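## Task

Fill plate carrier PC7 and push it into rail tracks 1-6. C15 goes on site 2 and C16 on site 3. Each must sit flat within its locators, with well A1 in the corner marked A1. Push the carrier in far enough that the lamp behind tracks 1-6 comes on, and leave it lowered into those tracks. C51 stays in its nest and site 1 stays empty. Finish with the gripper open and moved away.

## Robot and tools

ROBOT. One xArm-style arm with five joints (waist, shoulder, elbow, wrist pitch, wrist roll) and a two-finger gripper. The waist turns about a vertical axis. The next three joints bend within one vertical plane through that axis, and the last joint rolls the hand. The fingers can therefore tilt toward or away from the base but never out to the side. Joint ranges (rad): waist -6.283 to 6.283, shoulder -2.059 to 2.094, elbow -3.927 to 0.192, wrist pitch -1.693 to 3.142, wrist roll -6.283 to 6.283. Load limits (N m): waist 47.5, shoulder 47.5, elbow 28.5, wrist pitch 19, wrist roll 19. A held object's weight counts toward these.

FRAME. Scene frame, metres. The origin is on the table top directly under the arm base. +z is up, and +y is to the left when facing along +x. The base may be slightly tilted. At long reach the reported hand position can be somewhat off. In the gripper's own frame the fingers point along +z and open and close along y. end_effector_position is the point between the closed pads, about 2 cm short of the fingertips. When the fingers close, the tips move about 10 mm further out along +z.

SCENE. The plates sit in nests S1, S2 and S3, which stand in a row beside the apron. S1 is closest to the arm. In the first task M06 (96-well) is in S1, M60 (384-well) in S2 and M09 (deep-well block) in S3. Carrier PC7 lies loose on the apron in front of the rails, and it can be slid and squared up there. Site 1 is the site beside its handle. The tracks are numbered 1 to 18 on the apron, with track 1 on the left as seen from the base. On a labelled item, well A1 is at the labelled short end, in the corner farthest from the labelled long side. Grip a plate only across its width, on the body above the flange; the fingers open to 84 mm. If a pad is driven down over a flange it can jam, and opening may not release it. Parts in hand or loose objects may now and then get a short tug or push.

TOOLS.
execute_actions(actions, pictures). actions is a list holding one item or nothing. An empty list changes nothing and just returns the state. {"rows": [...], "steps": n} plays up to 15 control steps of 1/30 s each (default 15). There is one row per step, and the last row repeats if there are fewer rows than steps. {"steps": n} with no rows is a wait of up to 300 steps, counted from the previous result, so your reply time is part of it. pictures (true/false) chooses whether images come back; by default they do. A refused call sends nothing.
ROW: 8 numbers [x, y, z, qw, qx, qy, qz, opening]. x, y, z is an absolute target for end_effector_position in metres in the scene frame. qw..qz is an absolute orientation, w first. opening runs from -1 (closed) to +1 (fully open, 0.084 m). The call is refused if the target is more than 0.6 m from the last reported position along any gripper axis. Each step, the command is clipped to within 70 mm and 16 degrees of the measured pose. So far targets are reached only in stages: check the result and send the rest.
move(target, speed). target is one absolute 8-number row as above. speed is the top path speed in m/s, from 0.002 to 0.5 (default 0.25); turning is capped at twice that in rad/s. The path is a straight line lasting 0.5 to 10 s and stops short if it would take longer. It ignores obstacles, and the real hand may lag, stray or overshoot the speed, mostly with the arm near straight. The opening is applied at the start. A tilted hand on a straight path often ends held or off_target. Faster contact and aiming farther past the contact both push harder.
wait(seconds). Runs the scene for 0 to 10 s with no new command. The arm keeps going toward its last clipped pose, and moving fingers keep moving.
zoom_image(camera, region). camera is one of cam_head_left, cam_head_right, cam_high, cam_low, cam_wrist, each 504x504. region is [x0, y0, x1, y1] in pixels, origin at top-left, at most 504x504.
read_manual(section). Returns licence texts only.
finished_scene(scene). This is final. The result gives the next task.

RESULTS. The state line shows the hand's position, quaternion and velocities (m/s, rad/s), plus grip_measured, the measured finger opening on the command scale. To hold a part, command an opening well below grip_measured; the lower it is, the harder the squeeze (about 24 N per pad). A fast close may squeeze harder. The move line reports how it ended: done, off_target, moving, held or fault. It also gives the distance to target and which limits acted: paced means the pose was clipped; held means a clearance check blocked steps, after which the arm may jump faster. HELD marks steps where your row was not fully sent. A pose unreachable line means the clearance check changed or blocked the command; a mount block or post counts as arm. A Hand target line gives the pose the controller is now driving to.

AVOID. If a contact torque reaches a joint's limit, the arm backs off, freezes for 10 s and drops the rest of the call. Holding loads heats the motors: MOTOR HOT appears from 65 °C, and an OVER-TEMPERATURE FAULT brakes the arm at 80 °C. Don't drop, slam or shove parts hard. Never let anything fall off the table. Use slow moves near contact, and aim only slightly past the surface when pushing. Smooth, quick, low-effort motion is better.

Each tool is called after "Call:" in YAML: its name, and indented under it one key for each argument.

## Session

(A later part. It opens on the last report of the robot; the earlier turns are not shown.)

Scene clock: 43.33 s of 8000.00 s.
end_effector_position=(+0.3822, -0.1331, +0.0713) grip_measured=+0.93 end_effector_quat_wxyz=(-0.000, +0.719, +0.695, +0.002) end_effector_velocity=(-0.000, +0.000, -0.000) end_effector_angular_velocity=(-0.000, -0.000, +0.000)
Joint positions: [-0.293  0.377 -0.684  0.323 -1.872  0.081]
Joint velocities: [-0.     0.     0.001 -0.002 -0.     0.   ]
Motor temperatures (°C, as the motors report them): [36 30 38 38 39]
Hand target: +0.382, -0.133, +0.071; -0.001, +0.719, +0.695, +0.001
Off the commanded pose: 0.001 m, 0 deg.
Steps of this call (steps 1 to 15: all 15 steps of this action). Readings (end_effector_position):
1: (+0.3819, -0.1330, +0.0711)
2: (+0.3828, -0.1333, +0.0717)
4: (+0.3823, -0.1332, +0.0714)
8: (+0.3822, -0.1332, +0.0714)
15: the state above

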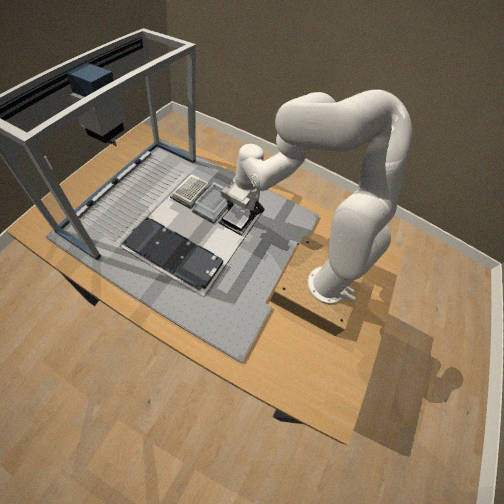

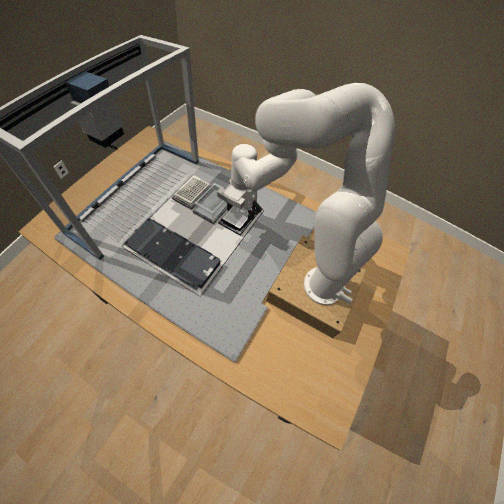

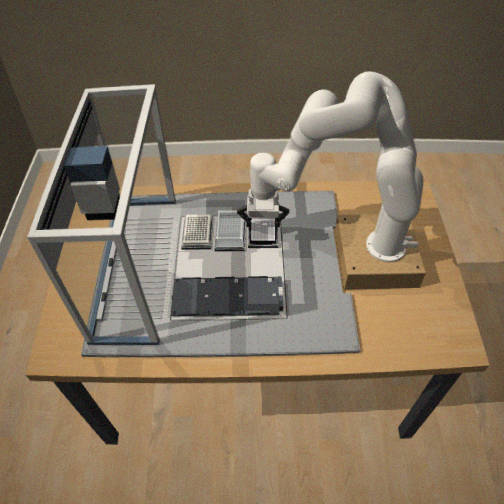

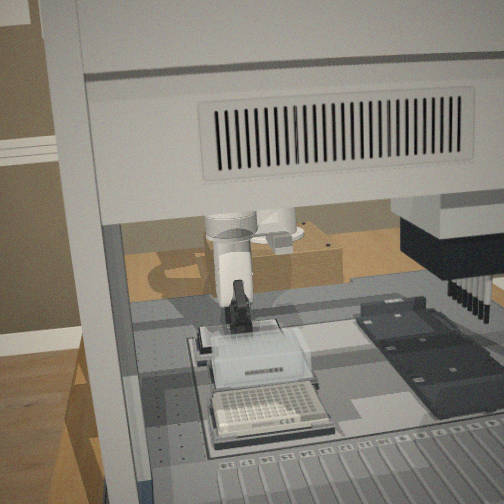

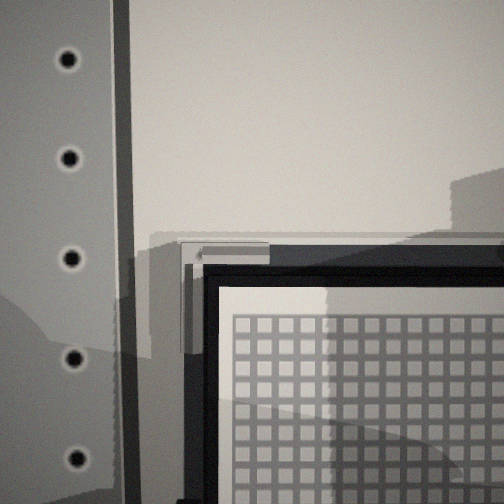

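Call:
move:
  target: [0.3825,-0.133,0.135,0,0.719,0.695,0,0.25]
  speed: 0.06

Call:
move:
  target: [0.61,0.1285,0.125,0,0.709,0.705,0,0.25]
  speed: 0.18

Call:
move:
  target: [0.61,0.1285,0.08,0,0.709,0.705,0,0.25]
  speed: 0.05

Call:
zoom_image:
  camera: "cam_wrist"
  region: [150,200,350,400]

Scene clock: 48.17 s of 8000.00 s.
end_effector_position=(+0.3823, -0.1329, +0.1347) grip_measured=+0.93 end_effector_quat_wxyz=(-0.001, +0.719, +0.695, +0.001) end_effector_velocity=(-0.000, +0.000, +0.001) end_effector_angular_velocity=(+0.000, +0.001, +0.000)
Joint positions: [-0.292  0.179 -0.672  0.51  -1.871  0.081]
Joint velocities: [ 0.    -0.003 -0.001  0.004 -0.    -0.   ]
Motor temperatures (°C, as the motors report them): [36 30 37 38 39]
Hand target: +0.383, -0.133, +0.135; -0.001, +0.719, +0.695, +0.001
Off the commanded pose: 0.000 m, 0 deg.
After step 90, 0.40 s passed at rest.
move: done

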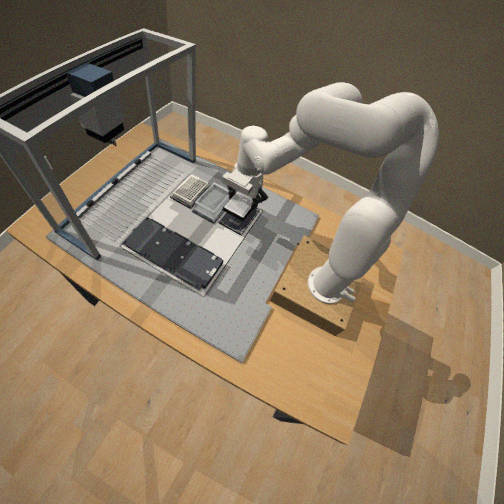

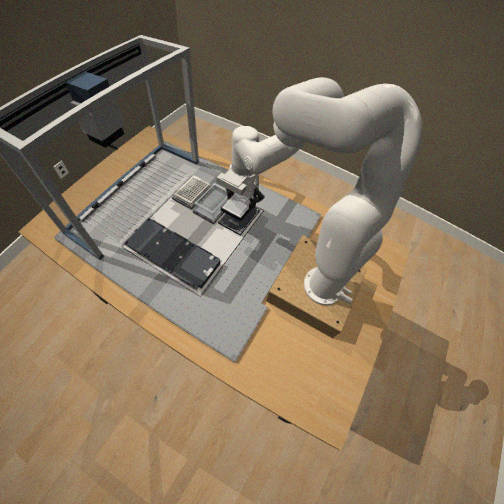

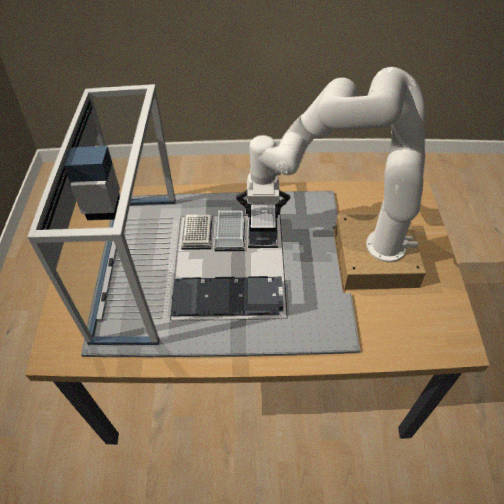

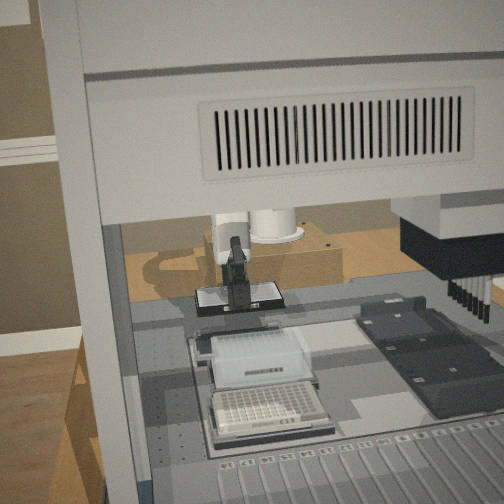

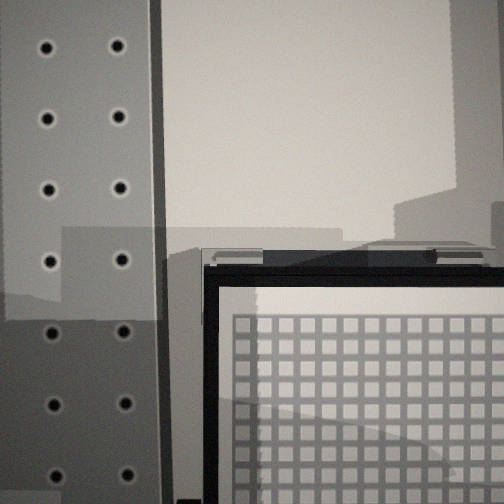

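Scene clock: 50.60 s of 8000.00 s.
end_effector_position=(+0.6103, +0.1274, +0.1250) grip_measured=+0.93 end_effector_quat_wxyz=(+0.003, +0.709, +0.705, -0.002) end_effector_velocity=(+0.002, +0.002, +0.001) end_effector_angular_velocity=(-0.000, +0.000, +0.003)
Joint positions: [ 0.248  0.806 -1.662  0.872 -1.359  0.081]
Joint velocities: [ 0.003  0.006 -0.013  0.008 -0.     0.   ]
Motor temperatures (°C, as the motors report them): [36 30 37 38 39]
Hand target: +0.610, +0.128, +0.125; +0.002, +0.709, +0.705, -0.002
Off the commanded pose: 0.001 m, 0 deg.
move: done

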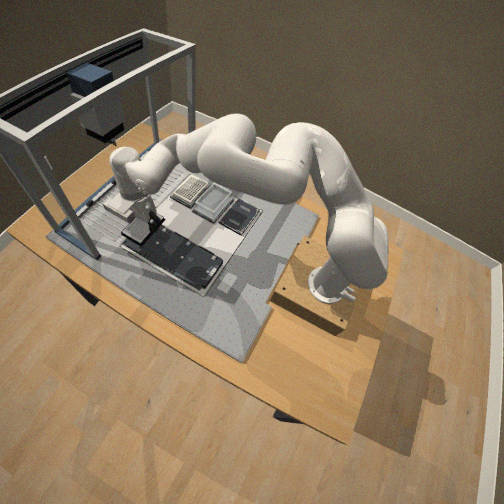

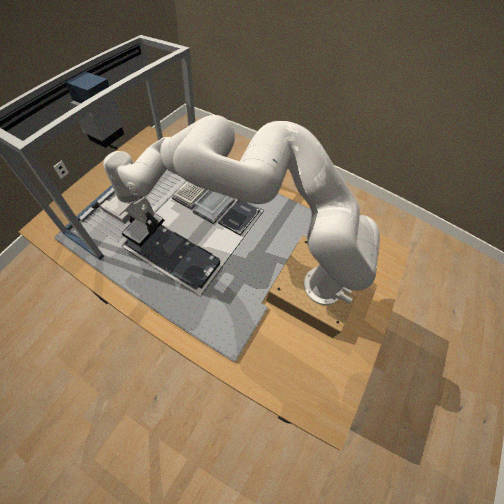

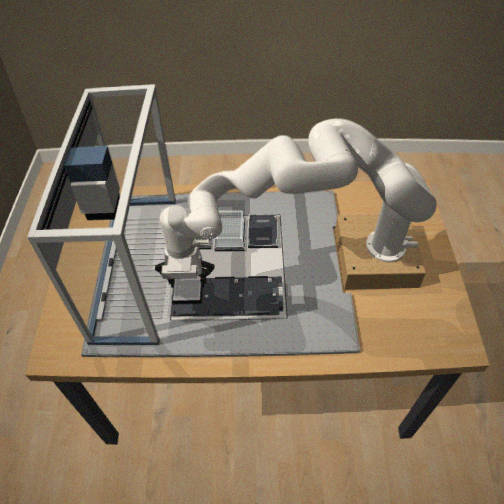

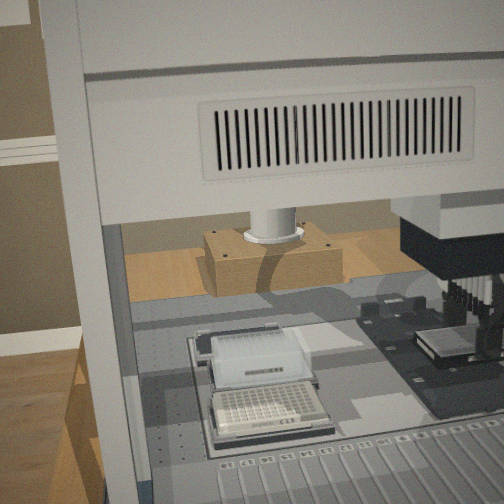

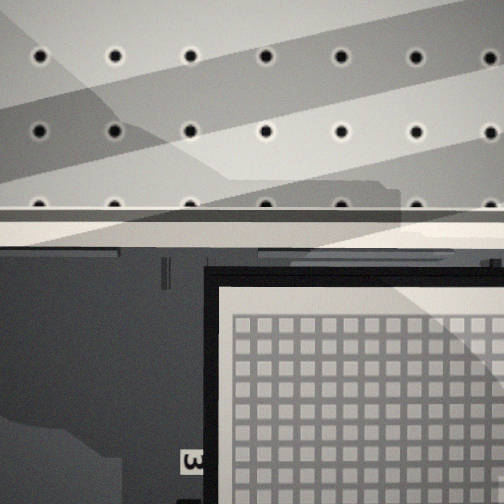

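Scene clock: 51.83 s of 8000.00 s.
end_effector_position=(+0.6102, +0.1285, +0.0804) grip_measured=+0.93 end_effector_quat_wxyz=(+0.003, +0.709, +0.705, -0.001) end_effector_velocity=(+0.002, +0.000, +0.001) end_effector_angular_velocity=(+0.001, -0.006, -0.000)
Joint positions: [ 0.25   0.893 -1.672  0.795 -1.357  0.081]
Joint velocities: [ 0.     0.    -0.003 -0.004  0.001  0.   ]
Motor temperatures (°C, as the motors report them): [36 30 37 38 39]
Hand target: +0.610, +0.128, +0.080; +0.003, +0.709, +0.705, -0.002
Off the commanded pose: 0.000 m, 0 deg.
move: done

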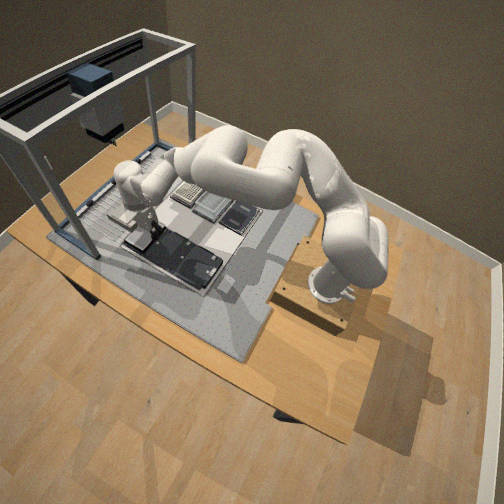

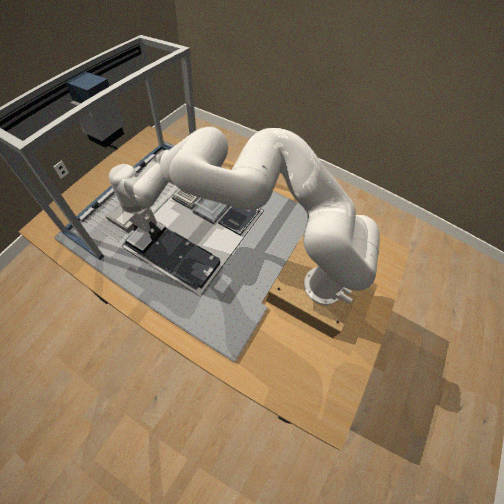

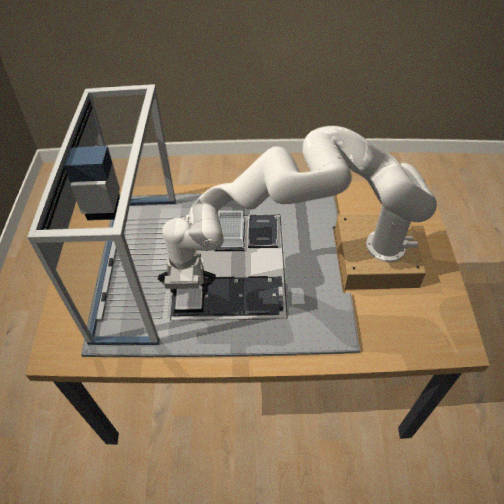

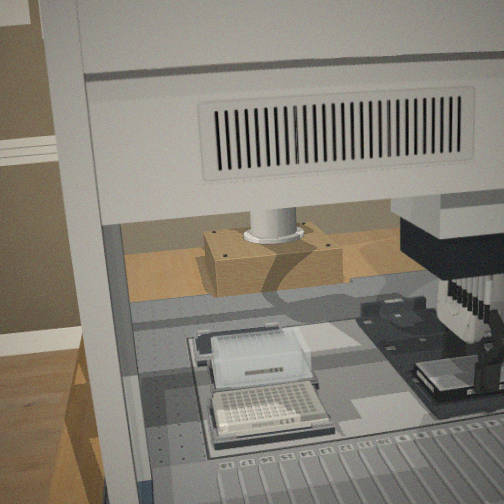

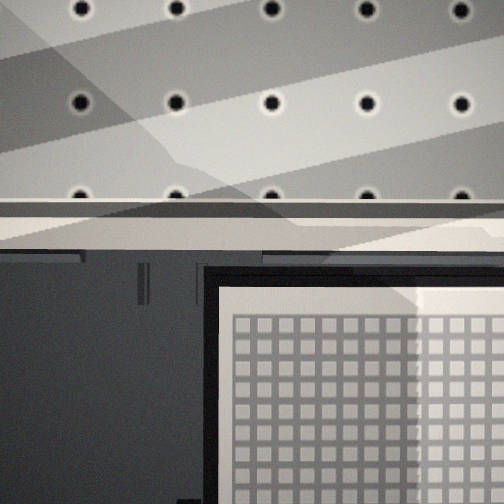

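Region (150, 200, 350, 400) of cam_wrist's 504x504 image, scaled by 2.520, with more detail than that image has.

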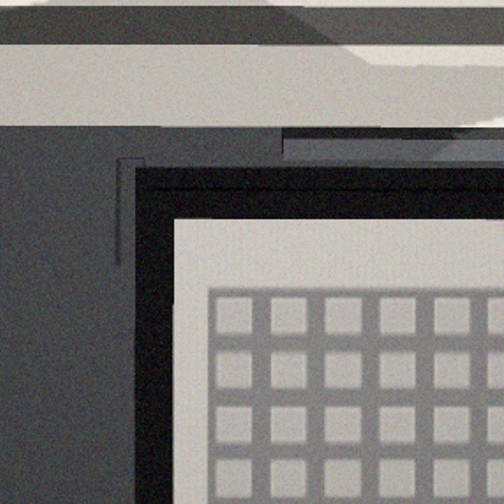

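Call:
move:
  target: [0.6109,0.1285,0.0765,0,0.7105,0.7037,0,0.25]
  speed: 0.01

Call:
move:
  target: [0.6109,0.1285,0.0705,0,0.7105,0.7037,0,0.25]
  speed: 0.01

Scene clock: 54.47 s of 8000.00 s.
end_effector_position=(+0.6108, +0.1285, +0.0765) grip_measured=+0.93 end_effector_quat_wxyz=(+0.003, +0.710, +0.704, -0.002) end_effector_velocity=(+0.001, +0.000, +0.000) end_effector_angular_velocity=(+0.001, -0.003, -0.001)
Joint positions: [ 0.25   0.903 -1.679  0.792 -1.354  0.081]
Joint velocities: [-0.     0.001 -0.003 -0.001  0.001 -0.   ]
Motor temperatures (°C, as the motors report them): [36 30 38 38 39]
Hand target: +0.611, +0.128, +0.077; +0.003, +0.710, +0.704, -0.002
Off the commanded pose: 0.000 m, 0 deg.
move: done

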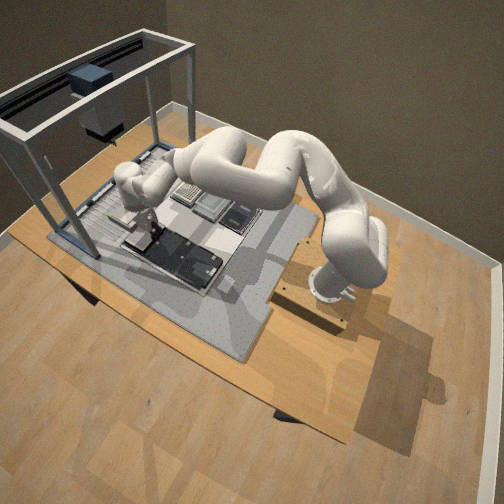

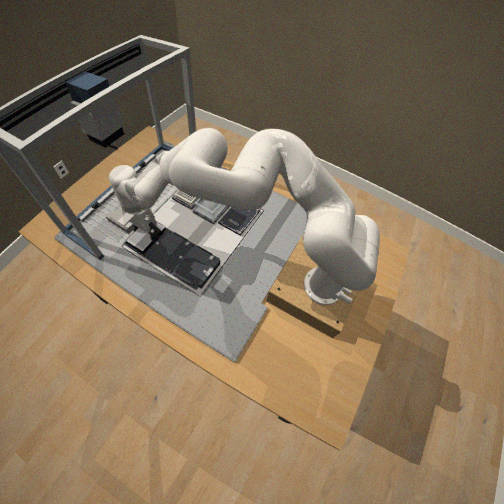

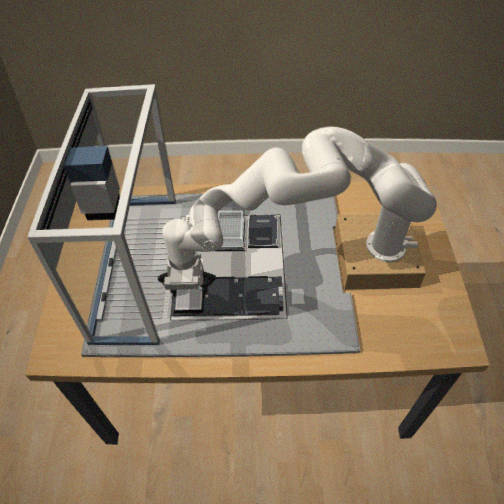

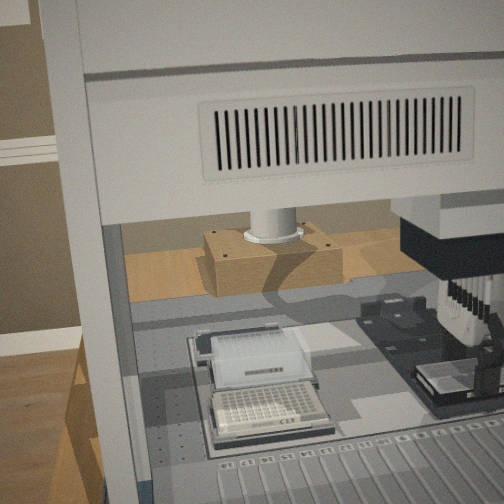

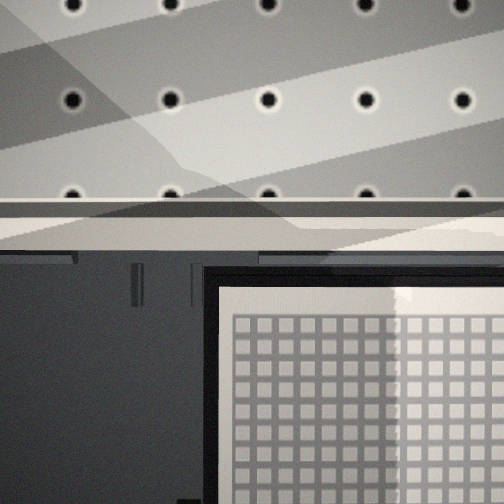

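Scene clock: 55.30 s of 8000.00 s.
end_effector_position=(+0.6113, +0.1286, +0.0714) grip_measured=+0.93 end_effector_quat_wxyz=(+0.003, +0.710, +0.704, -0.001) end_effector_velocity=(+0.000, +0.000, -0.001) end_effector_angular_velocity=(+0.000, -0.001, -0.000)
Joint positions: [ 0.25   0.915 -1.683  0.783 -1.354  0.081]
Joint velocities: [ 0.     0.002 -0.001 -0.002  0.     0.   ]
Motor temperatures (°C, as the motors report them): [36 30 38 38 39]
Hand target: +0.611, +0.128, +0.071; +0.003, +0.710, +0.704, -0.002
Off the commanded pose: 0.001 m, 0 deg.
move: done

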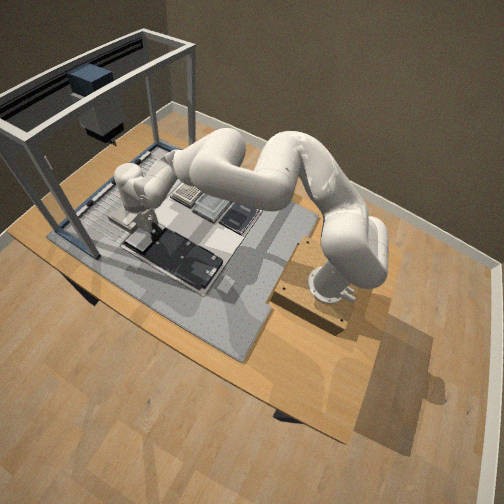

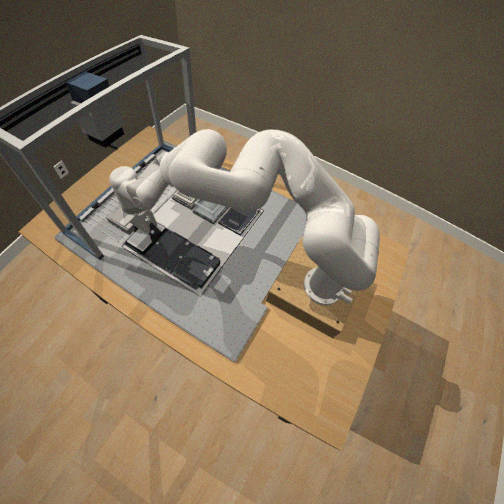

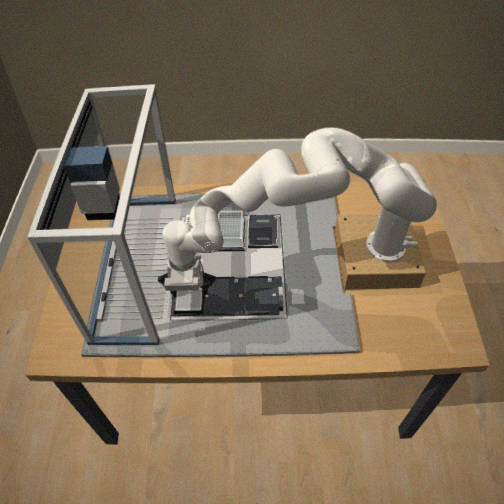

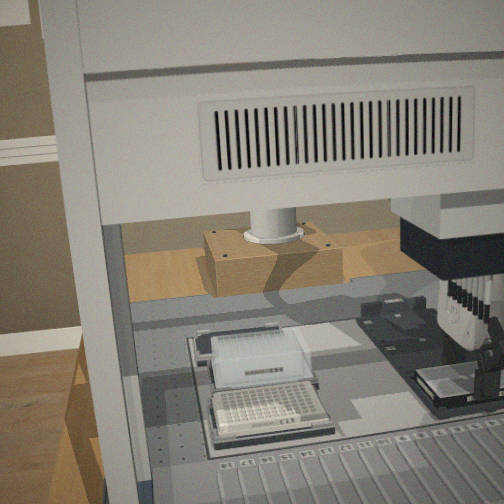

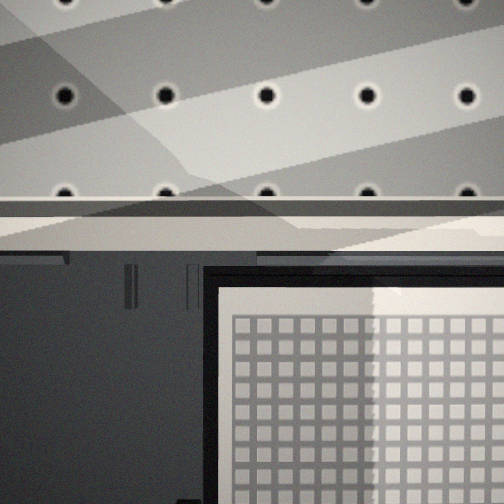

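Looks seated (scale matches). Release.

Call:
execute_actions:
  actions:
    - {"rows":[[0.6108,0.1285,0.0715,0,0.7105,0.7037,0,1]]}
  pictures: false

Call:
move:
  target: [0.6108,0.1285,0.12,0,0.7105,0.7037,0,1]
  speed: 0.04

Call:
move:
  target: [0.604,-0.134,0.12,0,0.717,0.697,0,1]

Call:
move:
  target: [0.604,-0.134,0.085,0,0.717,0.697,0,1]
  speed: 0.05

Scene clock: 60.57 s of 8000.00 s.
end_effector_position=(+0.6094, +0.1282, +0.0697) grip_measured=+1.00 end_effector_quat_wxyz=(+0.001, +0.710, +0.704, -0.003) end_effector_velocity=(+0.003, -0.000, +0.006) end_effector_angular_velocity=(+0.002, -0.009, -0.002)
Joint positions: [ 0.25   0.915 -1.68   0.785 -1.353  0.084]
Joint velocities: [-0.001 -0.008 -0.004  0.002  0.001  0.   ]
Motor temperatures (°C, as the motors report them): [36 30 38 39 39]
Hand target: +0.611, +0.128, +0.072; +0.003, +0.710, +0.704, -0.002
Off the commanded pose: 0.002 m, 0 deg.
Steps of this call (steps 1 to 90: nothing new was sent; then 1.77 s passed at rest; steps 91 to 105: all 15 steps of this action). Readings (end_effector_position):
91: (+0.6110, +0.1285, +0.0706)
92: (+0.6110, +0.1285, +0.0707)
94: (+0.6109, +0.1285, +0.0708)
98: (+0.6091, +0.1281, +0.0682)
105: the state above

Scene clock: 62.40 s of 8000.00 s.
end_effector_position=(+0.6107, +0.1285, +0.1197) grip_measured=+1.00 end_effector_quat_wxyz=(+0.002, +0.710, +0.704, -0.002) end_effector_velocity=(-0.002, -0.000, -0.001) end_effector_angular_velocity=(-0.001, +0.007, +0.000)
Joint positions: [ 0.25   0.818 -1.666  0.865 -1.354  0.084]
Joint velocities: [ 0.     0.     0.002  0.005 -0.    -0.   ]
Motor temperatures (°C, as the motors report them): [36 31 38 39 39]
Hand target: +0.611, +0.129, +0.120; +0.003, +0.710, +0.704, -0.002
Off the commanded pose: 0.000 m, 0 deg.
move: done

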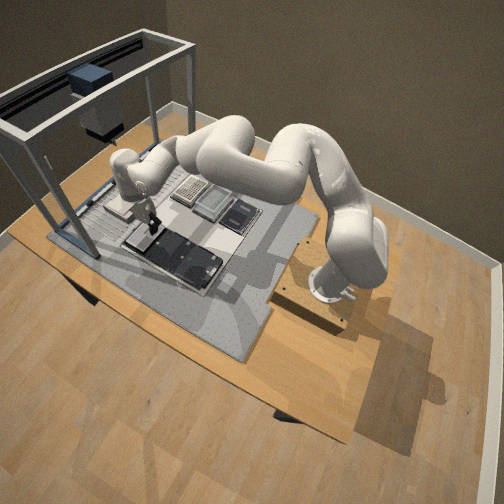

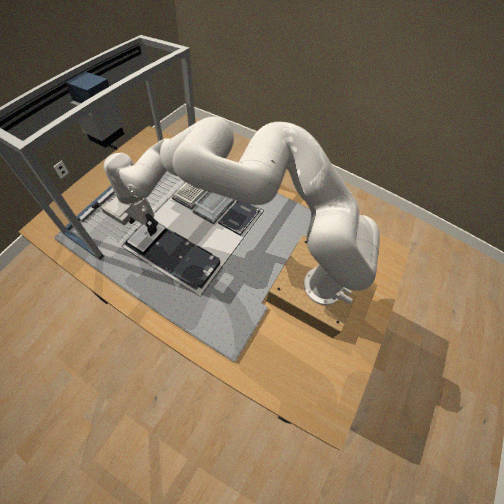

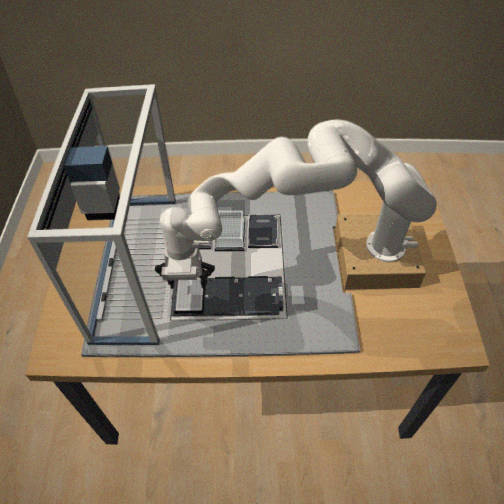

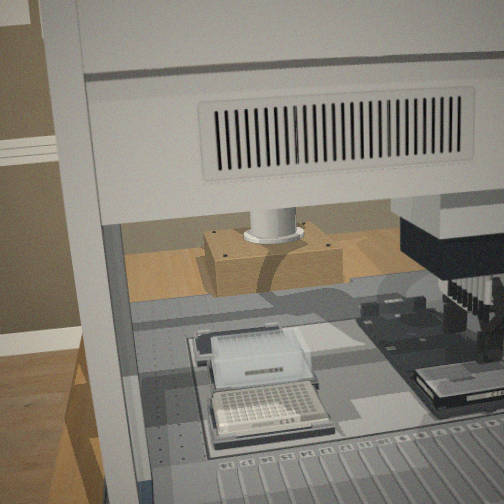

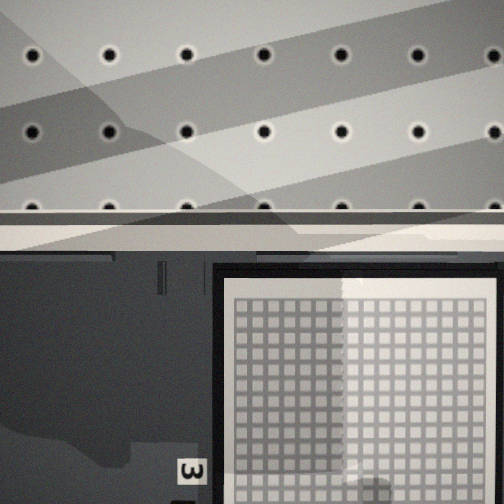

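Scene clock: 63.90 s of 8000.00 s.
end_effector_position=(+0.6036, -0.1327, +0.1200) grip_measured=+1.00 end_effector_quat_wxyz=(-0.000, +0.717, +0.697, +0.000) end_effector_velocity=(+0.000, -0.004, +0.000) end_effector_angular_velocity=(+0.000, +0.001, -0.001)
Joint positions: [-0.174  0.799 -1.631  0.85  -1.76   0.084]
Joint velocities: [-0.006  0.004 -0.008  0.005 -0.005  0.   ]
Motor temperatures (°C, as the motors report them): [36 31 38 39 39]
Hand target: +0.604, -0.134, +0.120; -0.000, +0.717, +0.697, +0.000
Off the commanded pose: 0.001 m, 0 deg.
move: done

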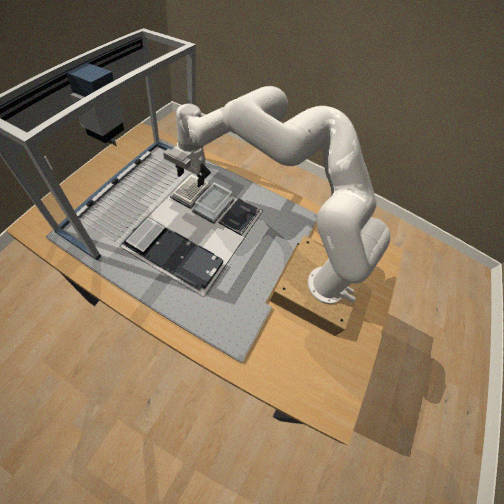

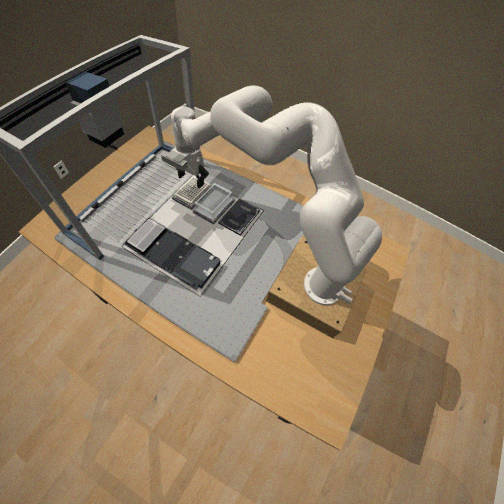

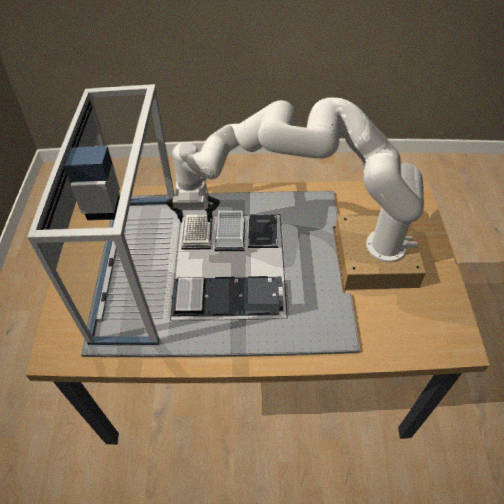

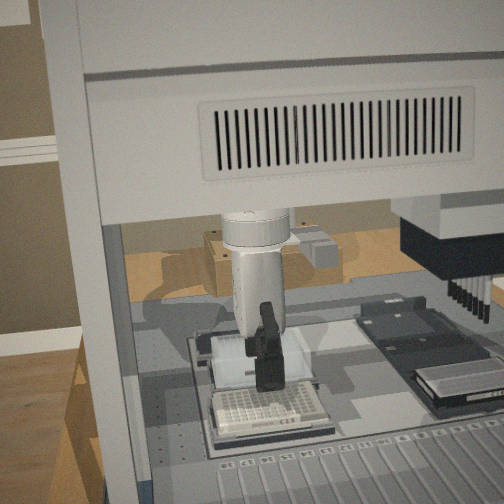

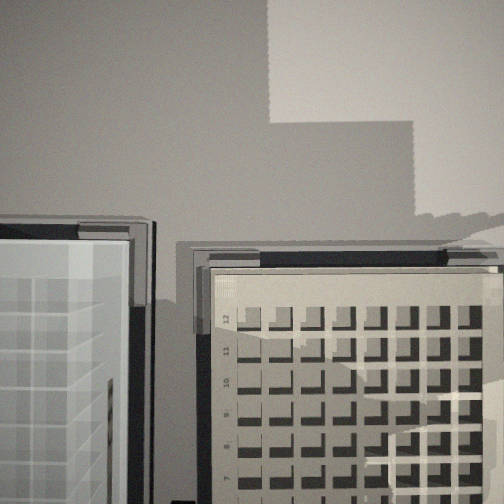

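Scene clock: 64.93 s of 8000.00 s.
end_effector_position=(+0.6042, -0.1340, +0.0854) grip_measured=+1.00 end_effector_quat_wxyz=(-0.000, +0.717, +0.697, +0.001) end_effector_velocity=(+0.002, -0.000, +0.001) end_effector_angular_velocity=(-0.001, -0.006, +0.001)
Joint positions: [-0.176  0.869 -1.643  0.791 -1.761  0.084]
Joint velocities: [ 0.     0.    -0.004 -0.003 -0.001 -0.   ]
Motor temperatures (°C, as the motors report them): [36 31 38 39 39]
Hand target: +0.604, -0.134, +0.085; -0.000, +0.717, +0.697, +0.000
Off the commanded pose: 0.000 m, 0 deg.
move: done

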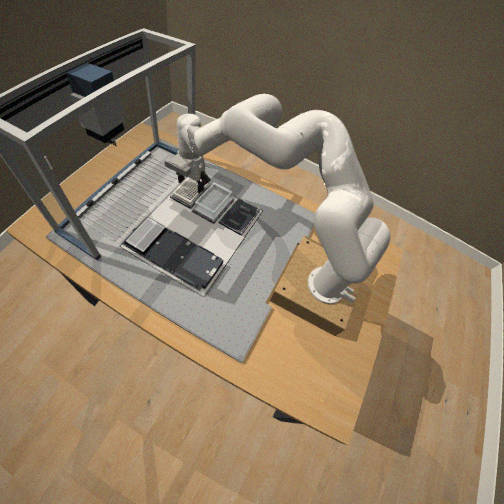

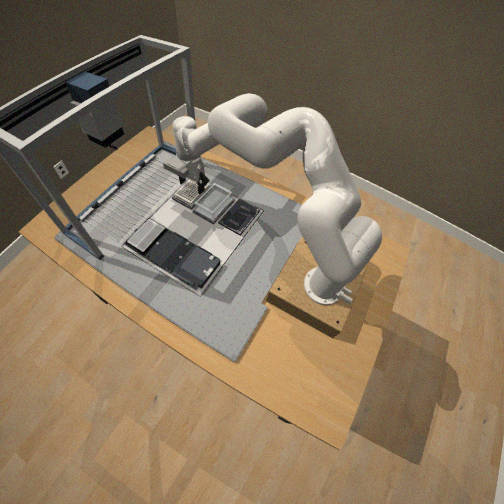

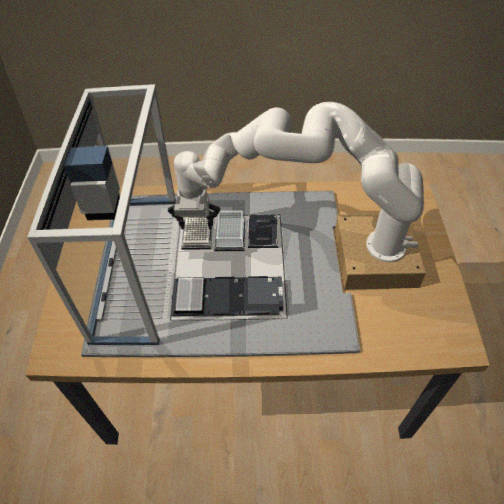

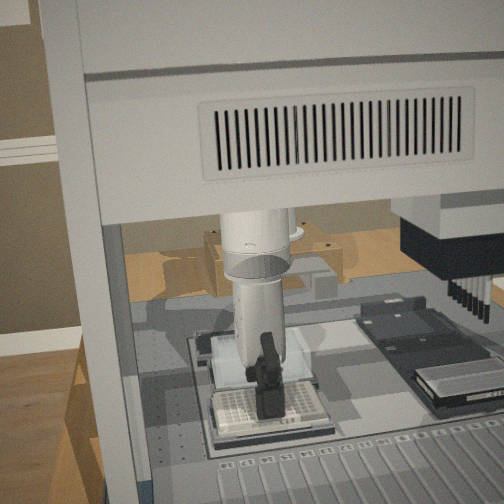

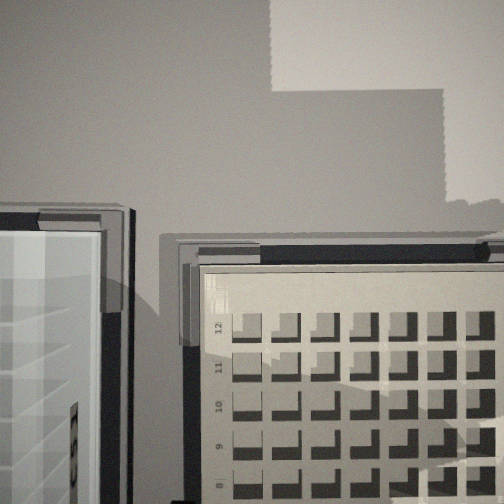

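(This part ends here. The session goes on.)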